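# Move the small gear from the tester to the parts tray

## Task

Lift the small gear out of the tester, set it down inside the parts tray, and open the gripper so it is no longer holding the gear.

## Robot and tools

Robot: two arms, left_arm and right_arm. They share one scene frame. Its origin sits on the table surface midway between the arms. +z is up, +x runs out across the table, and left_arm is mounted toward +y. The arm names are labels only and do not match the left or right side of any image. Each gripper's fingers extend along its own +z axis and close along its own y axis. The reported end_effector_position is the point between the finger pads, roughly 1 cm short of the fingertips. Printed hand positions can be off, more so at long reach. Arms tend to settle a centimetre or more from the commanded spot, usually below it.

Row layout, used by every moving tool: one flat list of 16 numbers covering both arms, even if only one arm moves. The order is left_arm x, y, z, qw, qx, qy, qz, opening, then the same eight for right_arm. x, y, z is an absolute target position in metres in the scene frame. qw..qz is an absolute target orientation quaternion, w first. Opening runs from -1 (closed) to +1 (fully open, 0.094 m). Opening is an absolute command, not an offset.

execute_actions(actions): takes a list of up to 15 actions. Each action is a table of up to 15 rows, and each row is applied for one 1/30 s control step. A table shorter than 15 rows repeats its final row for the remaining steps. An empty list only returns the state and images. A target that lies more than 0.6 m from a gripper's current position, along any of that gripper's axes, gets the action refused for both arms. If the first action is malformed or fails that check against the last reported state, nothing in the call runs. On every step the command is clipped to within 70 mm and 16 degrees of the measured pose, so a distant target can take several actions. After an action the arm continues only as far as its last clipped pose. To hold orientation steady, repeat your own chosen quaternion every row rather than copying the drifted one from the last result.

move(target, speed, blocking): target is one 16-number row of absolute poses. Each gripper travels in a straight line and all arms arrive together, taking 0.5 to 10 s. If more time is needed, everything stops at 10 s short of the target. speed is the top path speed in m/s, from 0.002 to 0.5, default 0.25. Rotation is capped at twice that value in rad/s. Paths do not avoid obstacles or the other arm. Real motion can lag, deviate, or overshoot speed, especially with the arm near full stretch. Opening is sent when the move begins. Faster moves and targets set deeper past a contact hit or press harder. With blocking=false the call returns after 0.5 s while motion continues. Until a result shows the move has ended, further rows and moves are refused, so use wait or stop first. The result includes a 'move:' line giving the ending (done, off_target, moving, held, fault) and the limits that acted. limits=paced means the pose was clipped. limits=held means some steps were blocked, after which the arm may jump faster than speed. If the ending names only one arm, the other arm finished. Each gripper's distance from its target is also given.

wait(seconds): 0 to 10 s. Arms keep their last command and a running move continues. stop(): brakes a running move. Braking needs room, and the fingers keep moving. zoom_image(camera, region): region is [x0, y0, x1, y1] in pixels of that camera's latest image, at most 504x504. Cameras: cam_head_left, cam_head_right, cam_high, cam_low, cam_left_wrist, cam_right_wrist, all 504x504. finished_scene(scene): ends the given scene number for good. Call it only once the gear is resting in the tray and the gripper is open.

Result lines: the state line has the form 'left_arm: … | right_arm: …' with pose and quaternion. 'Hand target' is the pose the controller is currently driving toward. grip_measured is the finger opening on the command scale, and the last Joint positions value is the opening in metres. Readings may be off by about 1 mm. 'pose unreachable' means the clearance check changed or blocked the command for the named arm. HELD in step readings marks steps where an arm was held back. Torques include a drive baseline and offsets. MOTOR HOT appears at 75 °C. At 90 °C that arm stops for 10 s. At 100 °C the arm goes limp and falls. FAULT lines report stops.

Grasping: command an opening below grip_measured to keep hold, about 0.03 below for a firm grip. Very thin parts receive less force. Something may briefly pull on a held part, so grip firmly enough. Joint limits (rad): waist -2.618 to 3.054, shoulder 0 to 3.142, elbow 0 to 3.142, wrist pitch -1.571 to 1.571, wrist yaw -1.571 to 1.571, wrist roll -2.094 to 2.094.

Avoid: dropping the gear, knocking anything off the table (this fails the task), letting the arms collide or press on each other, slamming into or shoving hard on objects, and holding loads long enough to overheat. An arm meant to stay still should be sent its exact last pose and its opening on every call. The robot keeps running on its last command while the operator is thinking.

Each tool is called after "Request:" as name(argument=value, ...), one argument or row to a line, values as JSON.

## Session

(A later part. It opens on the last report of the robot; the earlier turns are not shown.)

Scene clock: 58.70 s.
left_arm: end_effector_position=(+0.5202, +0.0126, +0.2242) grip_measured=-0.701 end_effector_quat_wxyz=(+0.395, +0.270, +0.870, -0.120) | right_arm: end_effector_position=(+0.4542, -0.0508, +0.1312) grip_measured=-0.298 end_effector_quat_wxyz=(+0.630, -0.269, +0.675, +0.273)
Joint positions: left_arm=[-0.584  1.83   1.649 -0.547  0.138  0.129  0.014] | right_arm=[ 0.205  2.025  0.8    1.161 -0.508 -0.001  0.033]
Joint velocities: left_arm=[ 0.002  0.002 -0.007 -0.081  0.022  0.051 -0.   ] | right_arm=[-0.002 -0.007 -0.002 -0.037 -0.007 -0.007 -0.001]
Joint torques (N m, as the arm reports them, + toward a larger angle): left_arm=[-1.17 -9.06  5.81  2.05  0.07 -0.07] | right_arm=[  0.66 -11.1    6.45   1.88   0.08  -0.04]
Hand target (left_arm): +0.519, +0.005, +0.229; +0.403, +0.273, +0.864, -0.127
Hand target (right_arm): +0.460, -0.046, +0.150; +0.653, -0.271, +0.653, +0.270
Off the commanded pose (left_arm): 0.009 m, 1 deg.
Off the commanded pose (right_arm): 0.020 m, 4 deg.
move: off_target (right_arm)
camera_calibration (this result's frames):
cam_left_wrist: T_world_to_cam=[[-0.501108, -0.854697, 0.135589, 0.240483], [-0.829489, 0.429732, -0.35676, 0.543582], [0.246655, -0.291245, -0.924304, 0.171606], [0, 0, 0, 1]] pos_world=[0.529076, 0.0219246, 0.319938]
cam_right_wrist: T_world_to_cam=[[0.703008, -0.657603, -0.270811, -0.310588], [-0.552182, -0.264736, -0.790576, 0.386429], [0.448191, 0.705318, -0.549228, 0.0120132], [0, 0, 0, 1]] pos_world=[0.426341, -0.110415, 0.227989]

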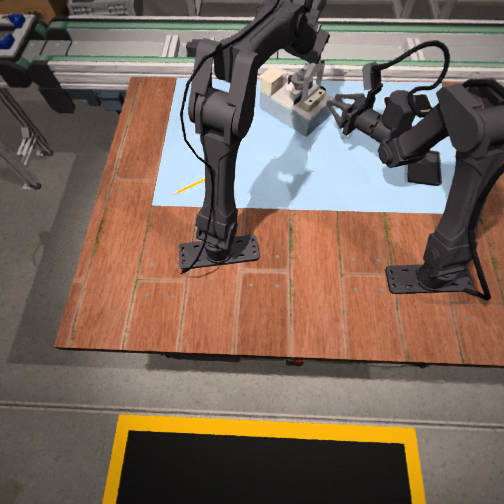

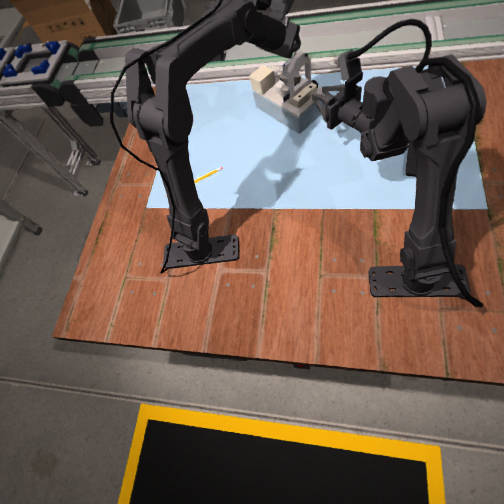

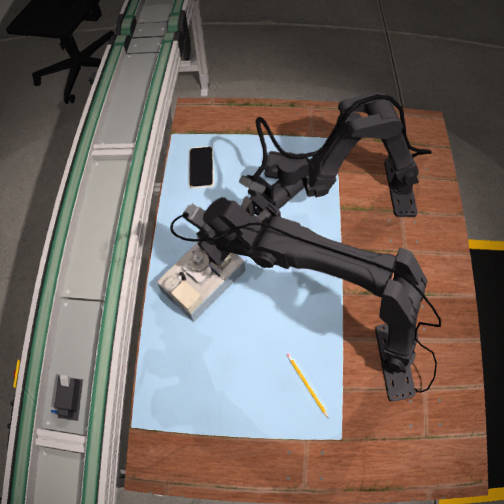

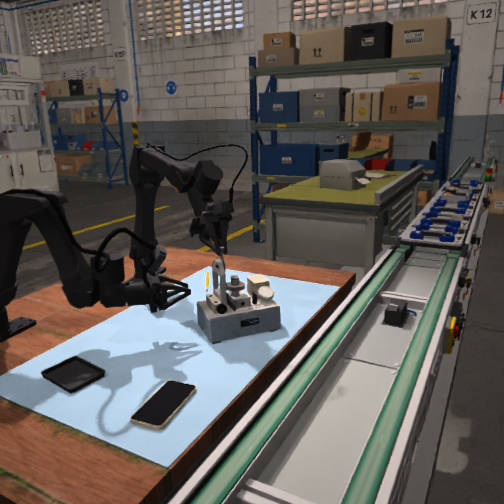

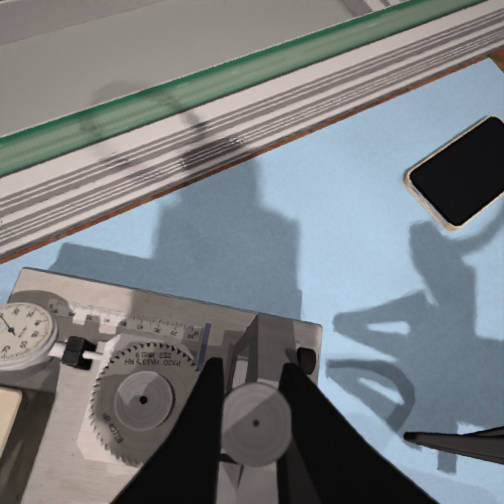

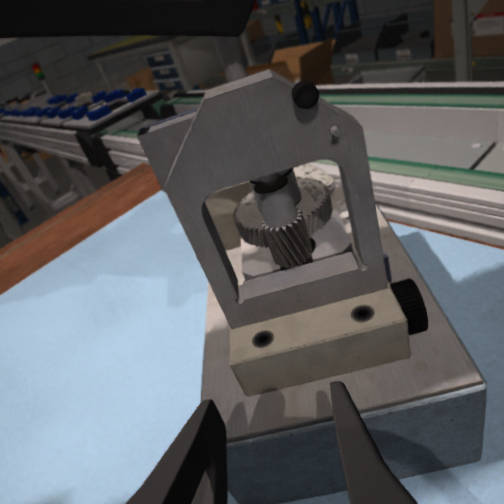

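Request:
move(
  target=[0.519,0.008,0.255,0.403,0.273,0.864,-0.127,-0.74,0.46,-0.045,0.15,0.653,-0.271,0.653,0.271,-0.3],
  speed=0.03,
)

Request:
zoom_image(
  camera="cam_right_wrist",
  region=[130, 30, 430, 330],
)

Scene clock: 61.87 s.
left_arm: end_effector_position=(+0.5198, +0.0129, +0.2252) grip_measured=-0.701 end_effector_quat_wxyz=(+0.378, +0.271, +0.877, -0.118) | right_arm: end_effector_position=(+0.4549, -0.0514, +0.1312) grip_measured=-0.298 end_effector_quat_wxyz=(+0.631, -0.267, +0.676, +0.271)
Joint positions: left_arm=[-0.584  1.856  1.712 -0.622  0.138  0.129  0.014] | right_arm=[ 0.205  2.025  0.8    1.161 -0.504 -0.001  0.033]
Joint velocities: left_arm=[ 0.002 -0.007  0.027 -0.037 -0.022  0.007  0.   ] | right_arm=[ 0.007 -0.002 -0.012  0.022  0.007  0.051 -0.001]
Joint torques (N m, as the arm reports them, + toward a larger angle): left_arm=[ -0.63 -10.54   9.88   1.76   0.23  -0.04] | right_arm=[  0.82 -10.98   6.47   1.91   0.06  -0.02]
Hand target (left_arm): +0.518, +0.008, +0.255; +0.403, +0.273, +0.864, -0.127
Hand target (right_arm): +0.459, -0.045, +0.150; +0.653, -0.271, +0.653, +0.271
Off the commanded pose (left_arm): 0.030 m, 3 deg.
Off the commanded pose (right_arm): 0.021 m, 4 deg.
move: off_target (left_arm, right_arm)
camera_calibration (this result's frames):
cam_left_wrist: T_world_to_cam=[[-0.496265, -0.856885, 0.139528, 0.236986], [-0.840972, 0.434557, -0.322376, 0.541755], [0.215606, -0.277323, -0.936272, 0.191372], [0, 0, 0, 1]] pos_world=[0.531948, 0.0207184, 0.320759]
cam_right_wrist: T_world_to_cam=[[0.699768, -0.661156, -0.27055, -0.310189], [-0.553417, -0.262241, -0.790544, 0.387272], [0.451724, 0.702924, -0.549403, 0.0104534], [0, 0, 0, 1]] pos_world=[0.426661, -0.110873, 0.227977]

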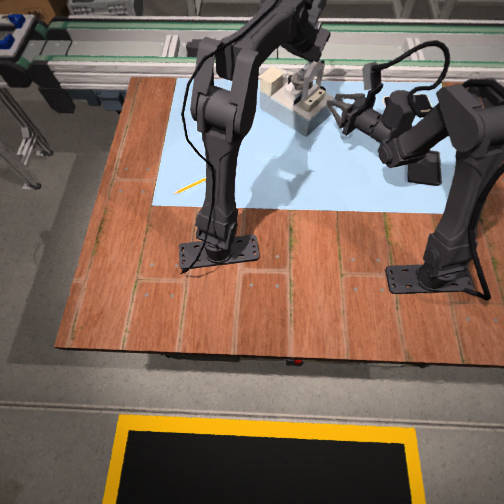

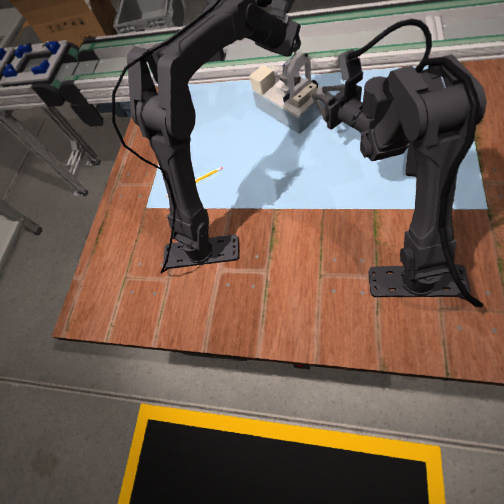

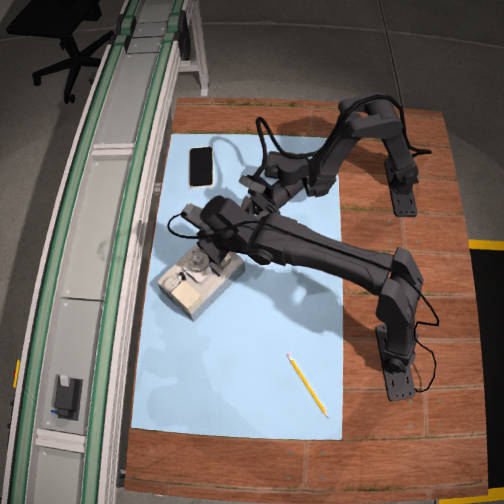

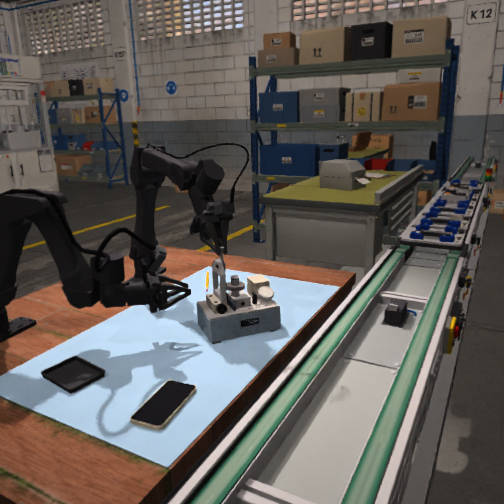

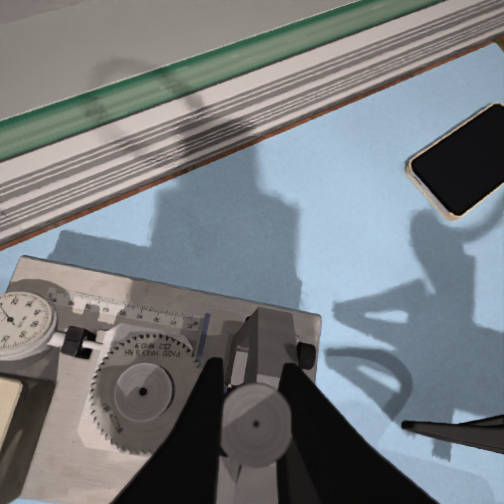

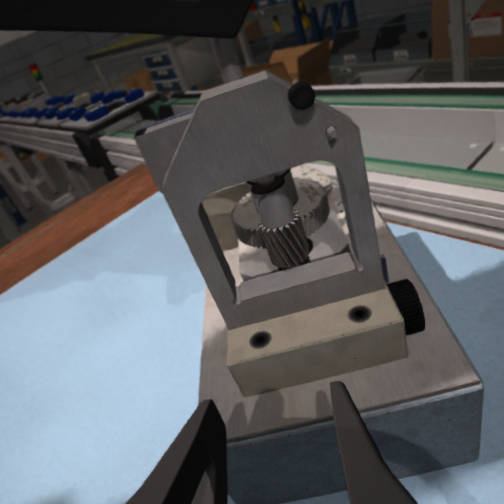

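Region (130, 30, 430, 330) of cam_right_wrist's 504x504 image, scaled by 1.680, with more detail than that image has.

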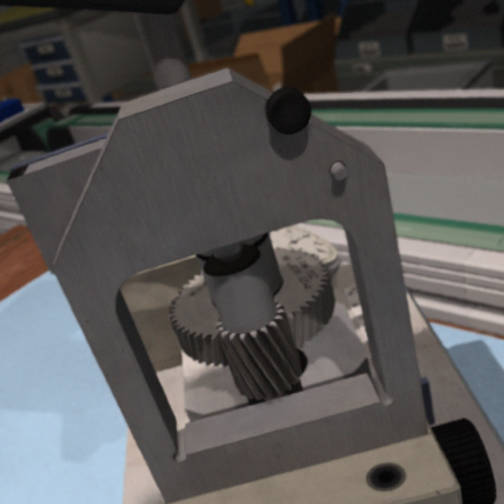

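Request:
move(
  target=[0.519,0.008,0.275,0.403,0.273,0.864,-0.127,-0.74,0.46,-0.045,0.15,0.653,-0.271,0.653,0.271,-0.3],
  speed=0.03,
)

Request:
zoom_image(
  camera="cam_right_wrist",
  region=[130, 30, 430, 330],
)

Scene clock: 65.80 s.
left_arm: end_effector_position=(+0.5195, +0.0131, +0.2307) grip_measured=-0.701 end_effector_quat_wxyz=(+0.362, +0.272, +0.884, -0.115) | right_arm: end_effector_position=(+0.4549, -0.0514, +0.1312) grip_measured=-0.298 end_effector_quat_wxyz=(+0.631, -0.267, +0.676, +0.271)
Joint positions: left_arm=[-0.584  1.887  1.8   -0.715  0.137  0.129  0.014] | right_arm=[ 0.205  2.025  0.8    1.161 -0.504 -0.001  0.033]
Joint velocities: left_arm=[-0.002 -0.002 -0.012 -0.022 -0.007 -0.007  0.001] | right_arm=[-0.012 -0.012 -0.012 -0.095 -0.051  0.066 -0.   ]
Joint torques (N m, as the arm reports them, + toward a larger angle): left_arm=[ -0.36 -11.81  10.62   1.84   0.16   0.02] | right_arm=[  0.82 -10.98   6.49   1.91   0.06  -0.02]
Hand target (left_arm): +0.517, +0.009, +0.274; +0.403, +0.273, +0.864, -0.127
Hand target (right_arm): +0.459, -0.045, +0.150; +0.653, -0.271, +0.653, +0.271
Off the commanded pose (left_arm): 0.045 m, 5 deg.
Off the commanded pose (right_arm): 0.021 m, 4 deg.
move: off_target (left_arm, right_arm)
camera_calibration (this result's frames):
cam_left_wrist: T_world_to_cam=[[-0.491141, -0.859271, 0.142949, 0.232887], [-0.851278, 0.438676, -0.287905, 0.540486], [0.18468, -0.263091, -0.94693, 0.214998], [0, 0, 0, 1]] pos_world=[0.534778, 0.0195793, 0.325906]
cam_right_wrist: T_world_to_cam=[[0.699768, -0.661156, -0.27055, -0.310189], [-0.553417, -0.262241, -0.790544, 0.387272], [0.451724, 0.702924, -0.549403, 0.0104534], [0, 0, 0, 1]] pos_world=[0.426661, -0.110873, 0.227977]

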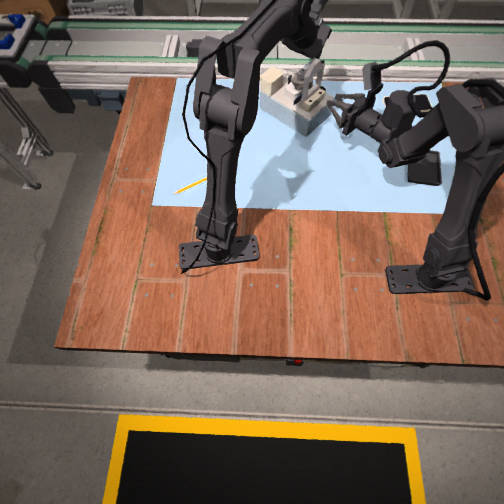

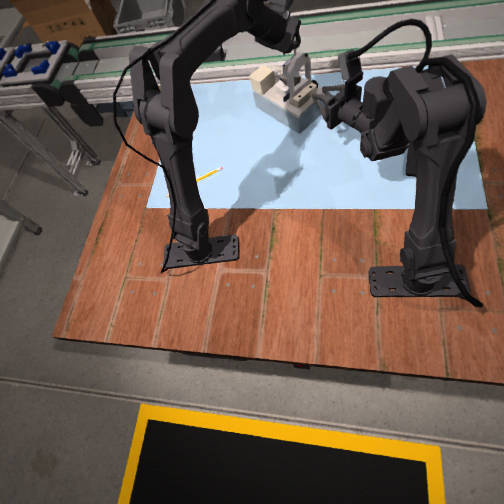

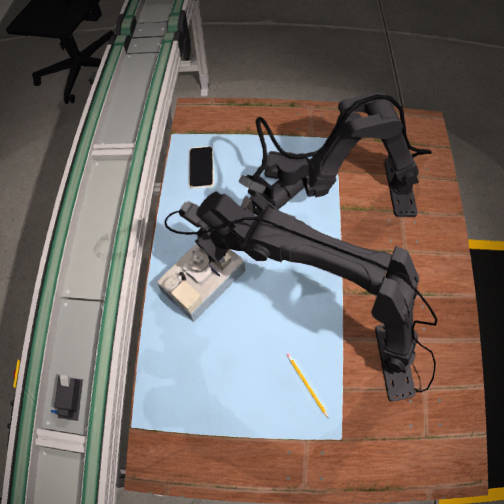

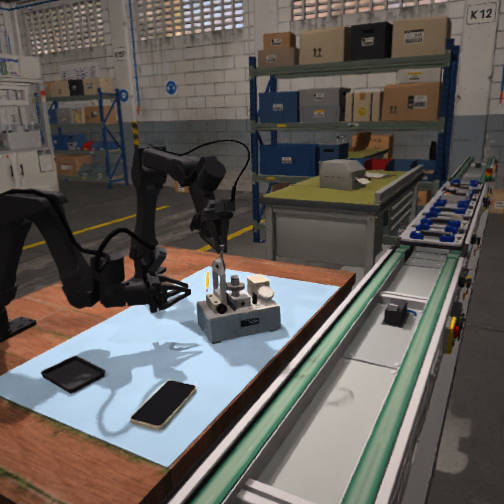

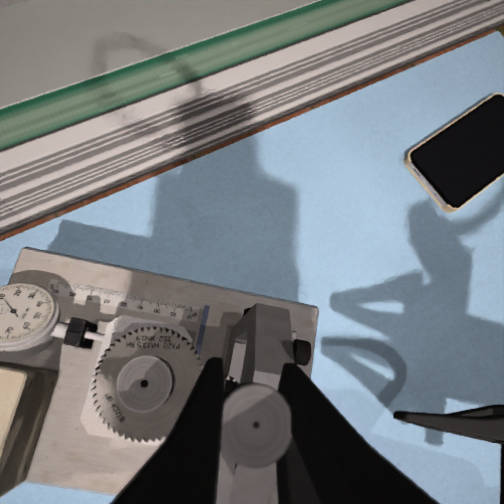

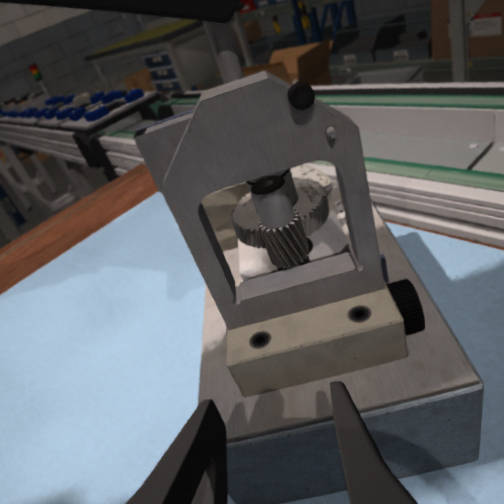

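Region (130, 30, 430, 330) of cam_right_wrist's 504x504 image, scaled by 1.680, with more detail than that image has.

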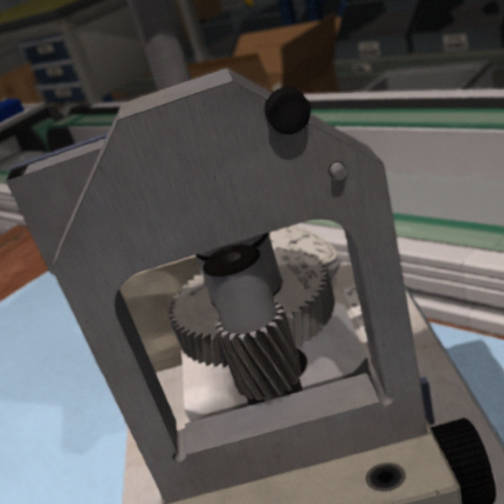

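Request:
move(
  target=[0.519,0.008,0.275,0.403,0.273,0.864,-0.127,-0.74,0.495,-0.014,0.16,0.653,-0.271,0.653,0.271,-0.35],
  speed=0.04,
)

Request:
zoom_image(
  camera="cam_low",
  region=[150, 220, 290, 360],
)

Scene clock: 71.53 s.
left_arm: end_effector_position=(+0.5196, +0.0130, +0.2256) grip_measured=-0.702 end_effector_quat_wxyz=(+0.355, +0.272, +0.887, -0.115) | right_arm: end_effector_position=(+0.4907, -0.0200, +0.1473) grip_measured=-0.349 end_effector_quat_wxyz=(+0.643, -0.270, +0.664, +0.271)
Joint positions: left_arm=[-0.584  1.896  1.802 -0.721  0.137  0.129  0.014] | right_arm=[ 0.256  2.106  1.004  1.073 -0.455 -0.001  0.031]
Joint velocities: left_arm=[-0.012 -0.002 -0.007 -0.022 -0.051  0.022  0.001] | right_arm=[-0.012 -0.002  0.007  0.022 -0.051  0.007 -0.   ]
Joint torques (N m, as the arm reports them, + toward a larger angle): left_arm=[ -0.36 -12.52  10.23   1.84   0.17  -0.07] | right_arm=[  0.82 -12.38   7.12   1.64   0.07  -0.02]
Hand target (left_arm): +0.517, +0.009, +0.274; +0.403, +0.273, +0.864, -0.127
Hand target (right_arm): +0.495, -0.015, +0.160; +0.653, -0.271, +0.653, +0.271
Off the commanded pose (left_arm): 0.050 m, 6 deg.
Off the commanded pose (right_arm): 0.015 m, 2 deg.
move: off_target (left_arm, right_arm)
camera_calibration (this result's frames):
cam_left_wrist: T_world_to_cam=[[-0.489749, -0.859814, 0.144447, 0.232511], [-0.854667, 0.440712, -0.274439, 0.537859], [0.172307, -0.25786, -0.950694, 0.217334], [0, 0, 0, 1]] pos_world=[0.536115, 0.0189165, 0.320642]
cam_right_wrist: T_world_to_cam=[[0.710548, -0.656847, -0.252338, -0.318032], [-0.525852, -0.257403, -0.810693, 0.417654], [0.467549, 0.708729, -0.528301, -0.0297282], [0, 0, 0, 1]] pos_world=[0.459501, -0.0803236, 0.242633]

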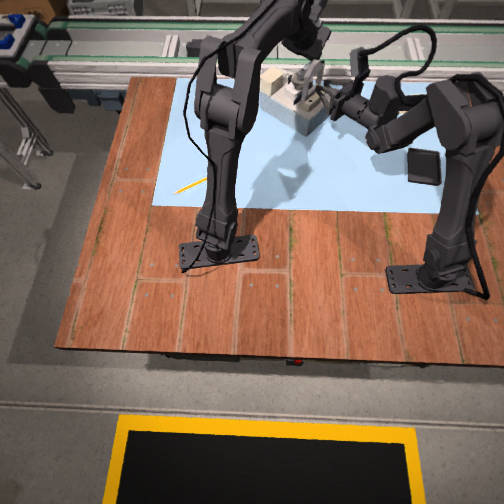

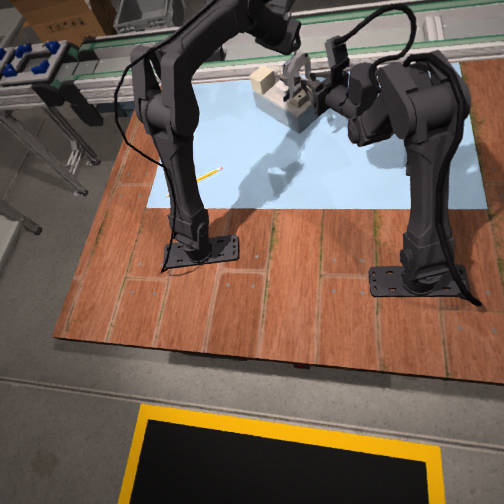

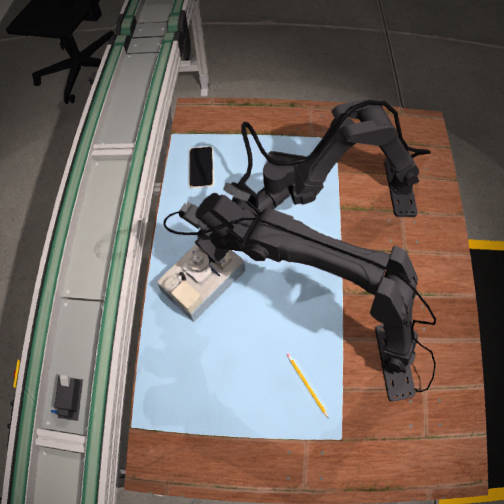

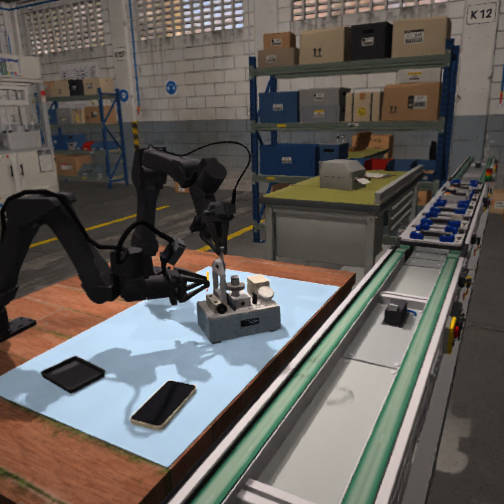

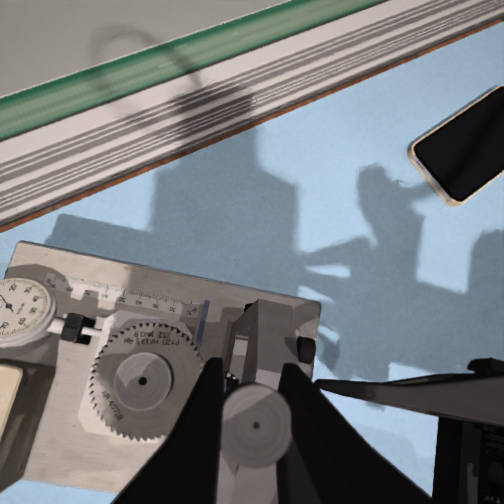

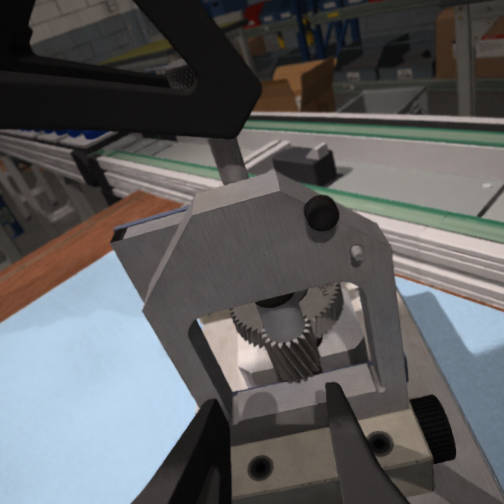

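Region (150, 220, 290, 360) of cam_low's 504x504 image, scaled by 3.600, with more detail than that image has.

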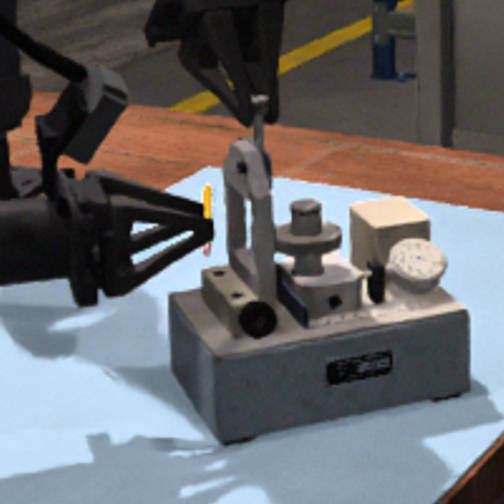

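Request:
move(
  target=[0.519,0.008,0.245,0.38,0.273,0.875,-0.12,-0.74,0.526,0.013,0.154,0.653,-0.271,0.653,0.271,-0.35],
  speed=0.03,
)

Request:
zoom_image(
  camera="cam_low",
  region=[150, 220, 290, 360],
)

Scene clock: 77.00 s.
left_arm: end_effector_position=(+0.5198, +0.0130, +0.2243) grip_measured=-0.702 end_effector_quat_wxyz=(+0.354, +0.272, +0.887, -0.115) | right_arm: end_effector_position=(+0.5220, +0.0065, +0.1387) grip_measured=-0.349 end_effector_quat_wxyz=(+0.641, -0.270, +0.665, +0.271)
Joint positions: left_arm=[-0.584  1.898  1.801 -0.721  0.137  0.129  0.014] | right_arm=[ 0.291  2.229  1.19   1.004 -0.421 -0.001  0.031]
Joint velocities: left_arm=[ 0.002 -0.012  0.002 -0.007  0.007  0.022  0.001] | right_arm=[-0.012 -0.007 -0.012 -0.051  0.022  0.007 -0.001]
Joint torques (N m, as the arm reports them, + toward a larger angle): left_arm=[ -0.82 -10.9    6.06   2.05   0.02  -0.08] | right_arm=[  0.67 -13.97   7.43   1.61   0.08  -0.03]
Hand target (left_arm): +0.519, +0.008, +0.245; +0.380, +0.273, +0.876, -0.120
Hand target (right_arm): +0.526, +0.012, +0.154; +0.653, -0.271, +0.653, +0.271
Off the commanded pose (left_arm): 0.021 m, 3 deg.
Off the commanded pose (right_arm): 0.017 m, 2 deg.
move: off_target (left_arm, right_arm)
camera_calibration (this result's frames):
cam_left_wrist: T_world_to_cam=[[-0.489187, -0.860133, 0.144452, 0.232499], [-0.85542, 0.440851, -0.271858, 0.537491], [0.170153, -0.256556, -0.951434, 0.21731], [0, 0, 0, 1]] pos_world=[0.53654, 0.018779, 0.319293]
cam_right_wrist: T_world_to_cam=[[0.709724, -0.657251, -0.2536, -0.324454], [-0.529221, -0.259811, -0.807727, 0.435284], [0.464991, 0.707474, -0.532225, -0.0657578], [0, 0, 0, 1]] pos_world=[0.491211, -0.0536342, 0.234311]

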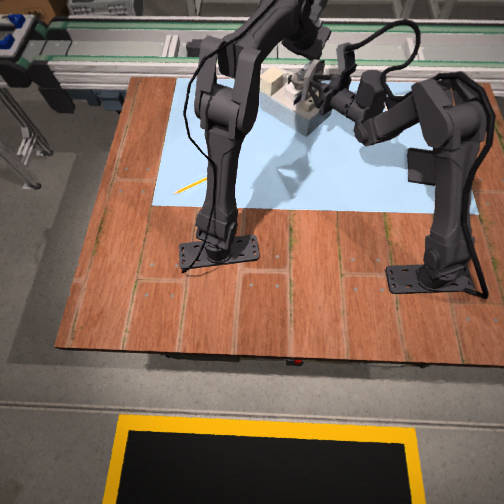

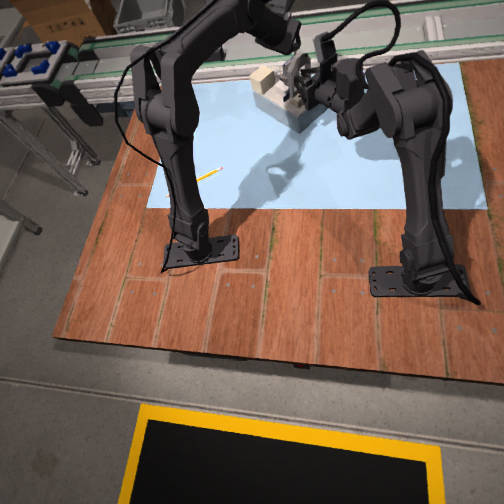

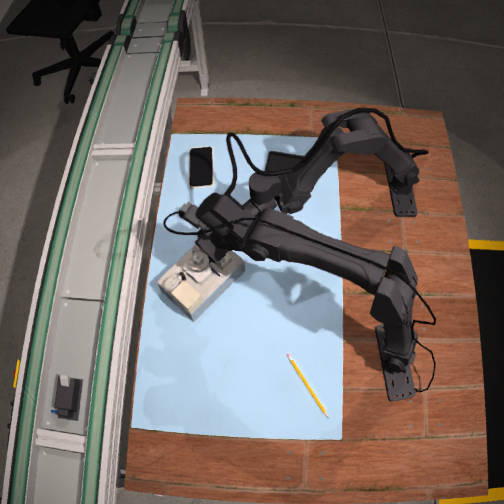

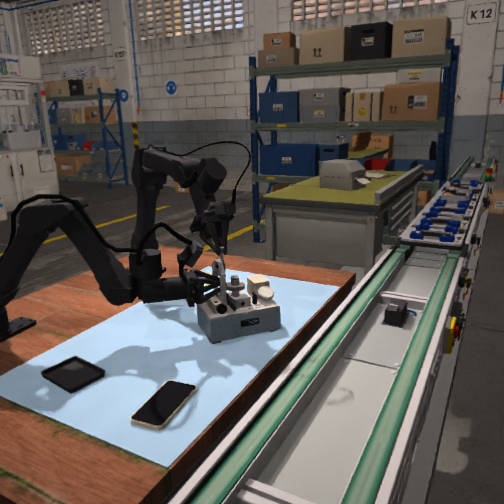

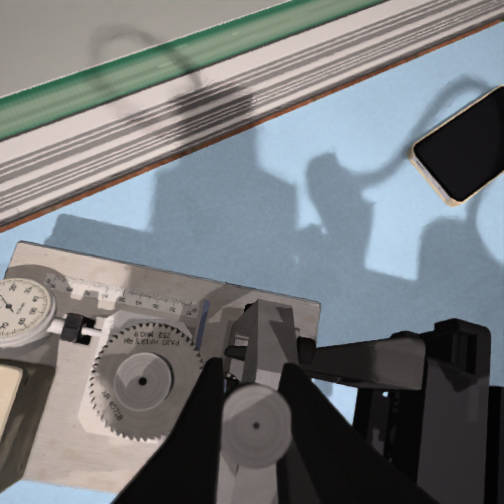

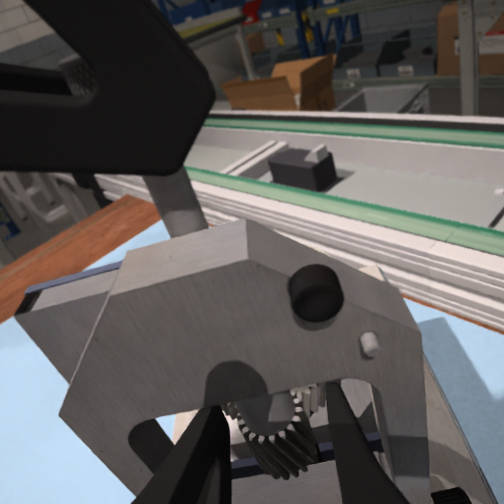

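Region (150, 220, 290, 360) of cam_low's 504x504 image, scaled by 3.600, with more detail than that image has.

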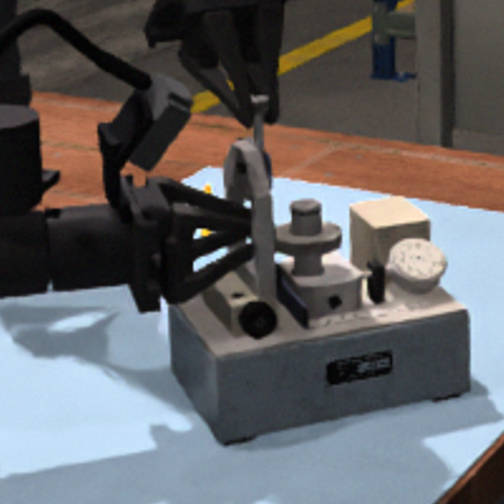

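Request:
move(
  target=[0.519,0.008,0.245,0.38,0.273,0.875,-0.12,-0.74,0.531,0.020,0.159,0.653,-0.271,0.653,0.271,-0.35],
  speed=0.02,
)

Scene clock: 81.07 s.
left_arm: end_effector_position=(+0.5198, +0.0130, +0.2243) grip_measured=-0.702 end_effector_quat_wxyz=(+0.354, +0.272, +0.887, -0.115) | right_arm: end_effector_position=(+0.5272, +0.0132, +0.1438) grip_measured=-0.349 end_effector_quat_wxyz=(+0.642, -0.270, +0.665, +0.270)
Joint positions: left_arm=[-0.584  1.898  1.801 -0.721  0.137  0.129  0.014] | right_arm=[ 0.301  2.235  1.23   0.972 -0.409 -0.001  0.031]
Joint velocities: left_arm=[ 0.007 -0.012 -0.002 -0.037  0.022 -0.066 -0.001] | right_arm=[-0.017 -0.007 -0.007 -0.051  0.007 -0.037  0.001]
Joint torques (N m, as the arm reports them, + toward a larger angle): left_arm=[ -0.6  -11.12   6.25   2.04   0.06  -0.01] | right_arm=[  0.73 -14.11   7.54   1.62   0.07  -0.02]
Hand target (left_arm): +0.519, +0.008, +0.245; +0.380, +0.273, +0.876, -0.120
Hand target (right_arm): +0.531, +0.019, +0.159; +0.653, -0.271, +0.653, +0.271
Off the commanded pose (left_arm): 0.021 m, 3 deg.
Off the commanded pose (right_arm): 0.017 m, 2 deg.
move: off_target (left_arm, right_arm)
camera_calibration (this result's frames):
cam_left_wrist: T_world_to_cam=[[-0.489187, -0.860133, 0.144452, 0.232499], [-0.85542, 0.440851, -0.271858, 0.537491], [0.170153, -0.256556, -0.951434, 0.21731], [0, 0, 0, 1]] pos_world=[0.53654, 0.018779, 0.319293]
cam_right_wrist: T_world_to_cam=[[0.709283, -0.658048, -0.252766, -0.322301], [-0.528537, -0.259178, -0.808379, 0.44368], [0.46644, 0.706965, -0.531633, -0.0710986], [0, 0, 0, 1]] pos_world=[0.496267, -0.0468336, 0.239396]

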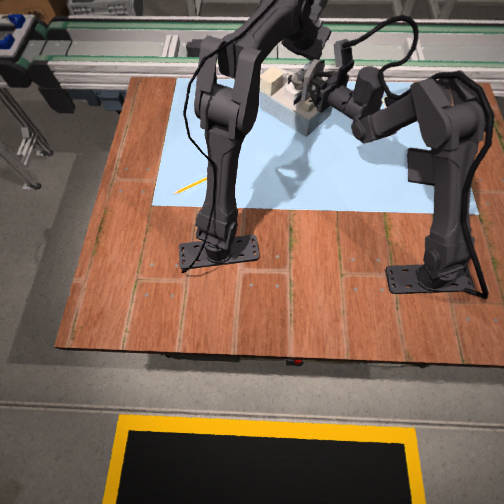

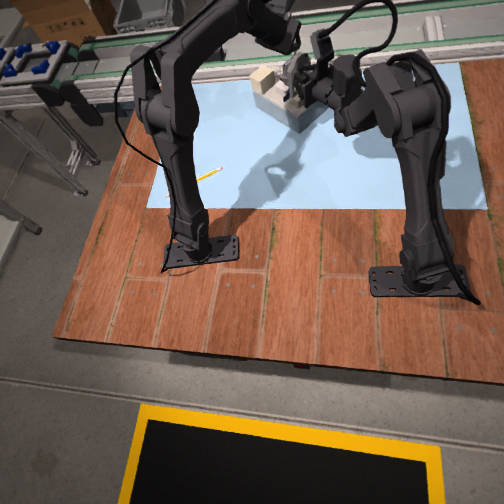

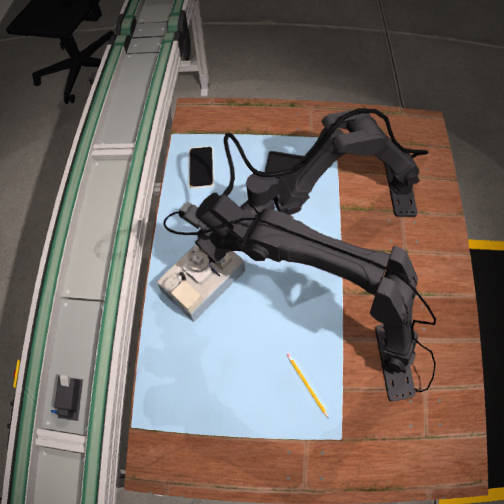

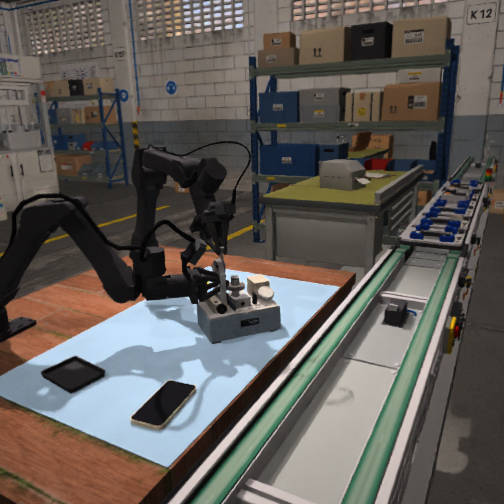

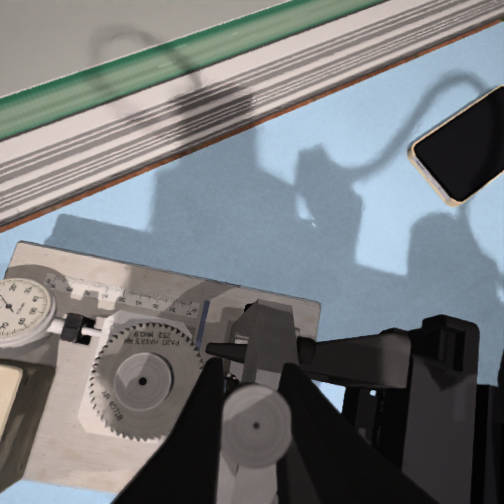

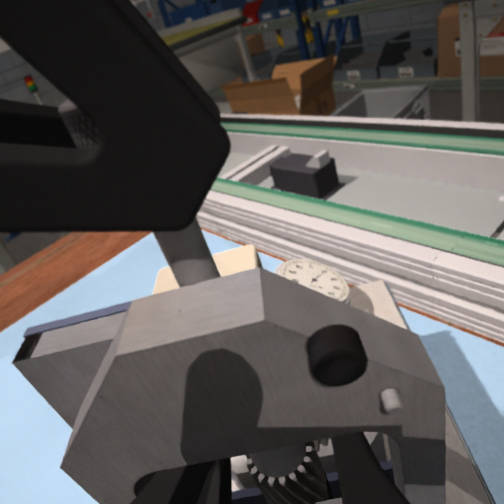

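Close right, then lift knob.

Request:
execute_actions(
  actions=[
    [[0.519,0.008,0.245,0.38,0.273,0.875,-0.12,-0.74,0.531,0.020,0.159,0.653,-0.271,0.653,0.271,-0.55]],
    [[0.519,0.008,0.26,0.39,0.273,0.87,-0.124,-0.74,0.531,0.020,0.159,0.653,-0.271,0.653,0.271,-0.7]],
    [[0.519,0.008,0.275,0.403,0.273,0.864,-0.127,-0.74,0.531,0.020,0.159,0.653,-0.271,0.653,0.271,-0.7]],
    [[0.519,0.008,0.288,0.403,0.273,0.864,-0.127,-0.74,0.531,0.020,0.159,0.653,-0.271,0.653,0.271,-0.7]],
    [[0.519,0.008,0.30,0.403,0.273,0.864,-0.127,-0.74,0.531,0.020,0.159,0.653,-0.271,0.653,0.271,-0.7]],
    [[0.519,0.008,0.30,0.403,0.273,0.864,-0.127,-0.74,0.531,0.020,0.159,0.653,-0.271,0.653,0.271,-0.7]],
  ],
)

Scene clock: 86.93 s.
left_arm: end_effector_position=(+0.5192, +0.0133, +0.2425) grip_measured=-0.702 end_effector_quat_wxyz=(+0.345, +0.272, +0.891, -0.113) | right_arm: end_effector_position=(+0.5274, +0.0132, +0.1433) grip_measured=-0.644 end_effector_quat_wxyz=(+0.641, -0.269, +0.666, +0.269)
Joint positions: left_arm=[-0.584  1.929  1.93  -0.839  0.136  0.129  0.014] | right_arm=[ 0.302  2.235  1.23   0.97  -0.406 -0.001  0.017]
Joint velocities: left_arm=[ 0.002  0.007 -0.007 -0.051 -0.037  0.007 -0.   ] | right_arm=[ 0.007  0.002  0.012 -0.007  0.037  0.007  0.   ]
Joint torques (N m, as the arm reports them, + toward a larger angle): left_arm=[ -0.49 -12.87  10.83   1.88   0.19  -0.02] | right_arm=[  0.69 -14.09   7.51   1.64   0.05  -0.03]
Hand target (left_arm): +0.516, +0.009, +0.299; +0.403, +0.273, +0.864, -0.127
Hand target (right_arm): +0.530, +0.020, +0.159; +0.653, -0.271, +0.653, +0.271
Off the commanded pose (left_arm): 0.058 m, 8 deg.
Off the commanded pose (right_arm): 0.017 m, 2 deg.
Step readings (end_effector_position; steps 1 to 15: 1st action; 16 to 30: 2nd action; 31 to 45: 3rd action; 46 to 60: 4th action; 61 to 75: 5th action; 76 to 90: 6th action):
0: left_arm (+0.5198, +0.0130, +0.2243) | right_arm (+0.5273, +0.0132, +0.1434)
1: left_arm (+0.5198, +0.0130, +0.2243) | right_arm (+0.5273, +0.0132, +0.1434)
2: left_arm (+0.5198, +0.0130, +0.2243) | right_arm (+0.5273, +0.0132, +0.1434)
4: left_arm (+0.5198, +0.0130, +0.2243) | right_arm (+0.5273, +0.0132, +0.1434)
8: left_arm (+0.5198, +0.0130, +0.2243) | right_arm (+0.5273, +0.0131, +0.1434)
15: left_arm (+0.5198, +0.0130, +0.2243) | right_arm (+0.5273, +0.0131, +0.1434)
16: left_arm (+0.5198, +0.0130, +0.2247) | right_arm (+0.5274, +0.0130, +0.1433)
17: left_arm (+0.5198, +0.0130, +0.2247) | right_arm (+0.5274, +0.0131, +0.1433)
19: left_arm (+0.5198, +0.0130, +0.2247) | right_arm (+0.5274, +0.0132, +0.1433)
23: left_arm (+0.5198, +0.0130, +0.2247) | right_arm (+0.5274, +0.0132, +0.1433)
30: left_arm (+0.5198, +0.0130, +0.2247) | right_arm (+0.5274, +0.0132, +0.1433)
31: left_arm (+0.5197, +0.0130, +0.2253) | right_arm (+0.5274, +0.0132, +0.1433)
32: left_arm (+0.5197, +0.0130, +0.2253) | right_arm (+0.5274, +0.0132, +0.1433)
34: left_arm (+0.5197, +0.0131, +0.2254) | right_arm (+0.5274, +0.0132, +0.1433)
38: left_arm (+0.5197, +0.0131, +0.2254) | right_arm (+0.5274, +0.0132, +0.1433)
45: left_arm (+0.5197, +0.0131, +0.2254) | right_arm (+0.5274, +0.0132, +0.1433)
46: left_arm (+0.5197, +0.0131, +0.2273) | right_arm (+0.5274, +0.0132, +0.1433)
47: left_arm (+0.5197, +0.0131, +0.2291) | right_arm (+0.5274, +0.0132, +0.1433)
49: left_arm (+0.5196, +0.0131, +0.2347) | right_arm (+0.5274, +0.0132, +0.1433)
53: left_arm (+0.5194, +0.0132, +0.2388) | right_arm (+0.5274, +0.0132, +0.1433)
60: left_arm (+0.5193, +0.0132, +0.2385) | right_arm (+0.5274, +0.0132, +0.1433)
61: left_arm (+0.5195, +0.0132, +0.2394) | right_arm (+0.5274, +0.0132, +0.1433)
62: left_arm (+0.5196, +0.0132, +0.2401) | right_arm (+0.5274, +0.0132, +0.1433)
64: left_arm (+0.5194, +0.0133, +0.2419) | right_arm (+0.5274, +0.0132, +0.1433)
68: left_arm (+0.5193, +0.0133, +0.2425) | right_arm (+0.5274, +0.0132, +0.1433)
75: left_arm (+0.5192, +0.0133, +0.2425) | right_arm (+0.5274, +0.0132, +0.1433)
76: left_arm (+0.5192, +0.0133, +0.2425) | right_arm (+0.5274, +0.0132, +0.1433)
77: left_arm (+0.5192, +0.0133, +0.2425) | right_arm (+0.5274, +0.0132, +0.1433)
79: left_arm (+0.5192, +0.0133, +0.2425) | right_arm (+0.5274, +0.0132, +0.1433)
83: left_arm (+0.5192, +0.0133, +0.2425) | right_arm (+0.5274, +0.0132, +0.1433)
90: end_effector_position above
camera_calibration (this result's frames):
cam_left_wrist: T_world_to_cam=[[-0.48634, -0.86145, 0.146208, 0.227982], [-0.860273, 0.44278, -0.252738, 0.53959], [0.152983, -0.248696, -0.956424, 0.244791], [0, 0, 0, 1]] pos_world=[0.537623, 0.0183546, 0.337166]
cam_right_wrist: T_world_to_cam=[[0.70692, -0.660118, -0.253987, -0.321153], [-0.531133, -0.258305, -0.806955, 0.444488], [0.467079, 0.705353, -0.533211, -0.0715429], [0, 0, 0, 1]] pos_world=[0.496527, -0.0467217, 0.238966]

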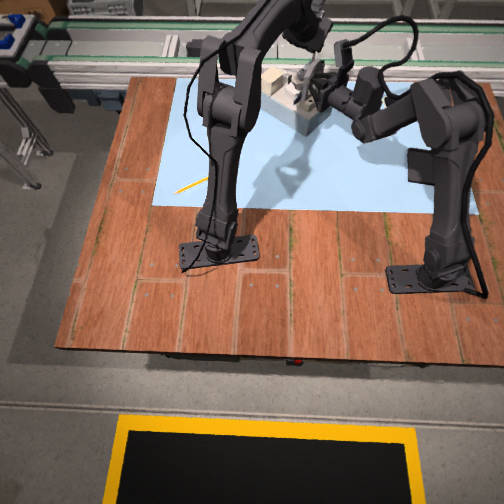

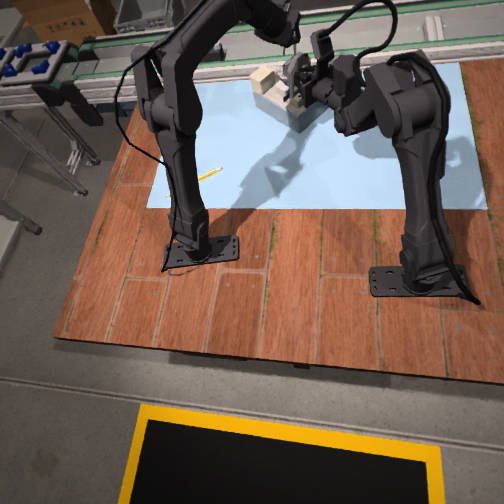

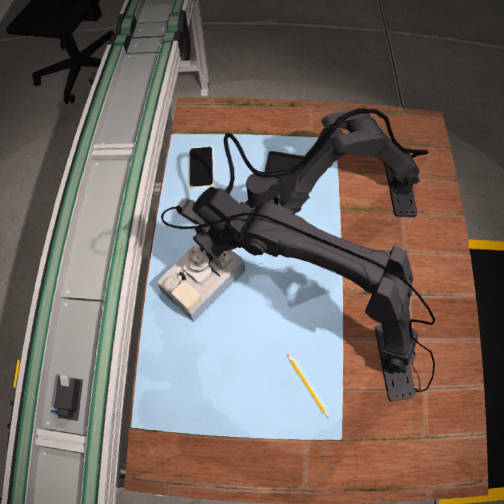

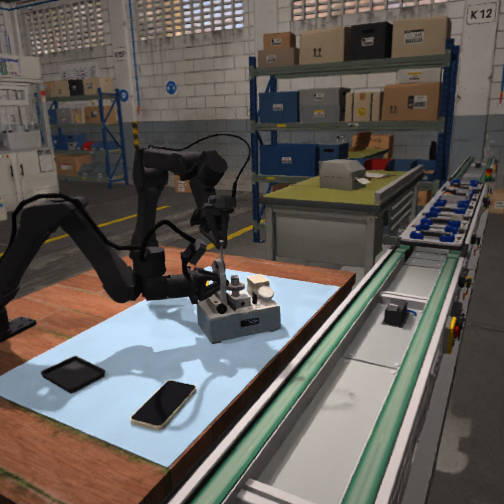

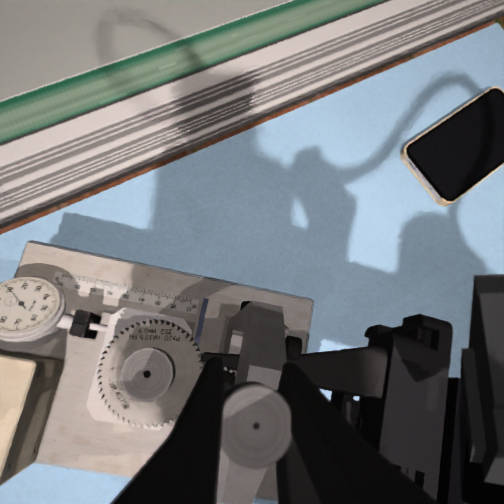

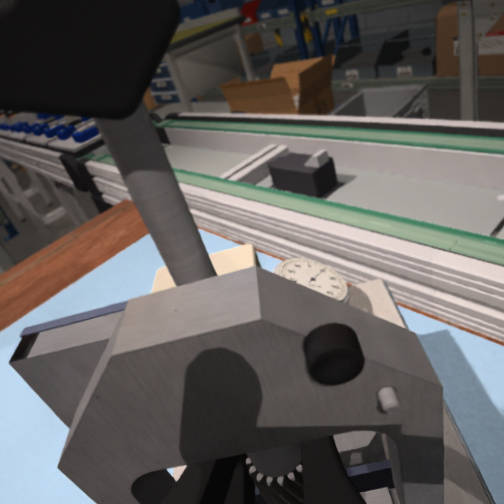

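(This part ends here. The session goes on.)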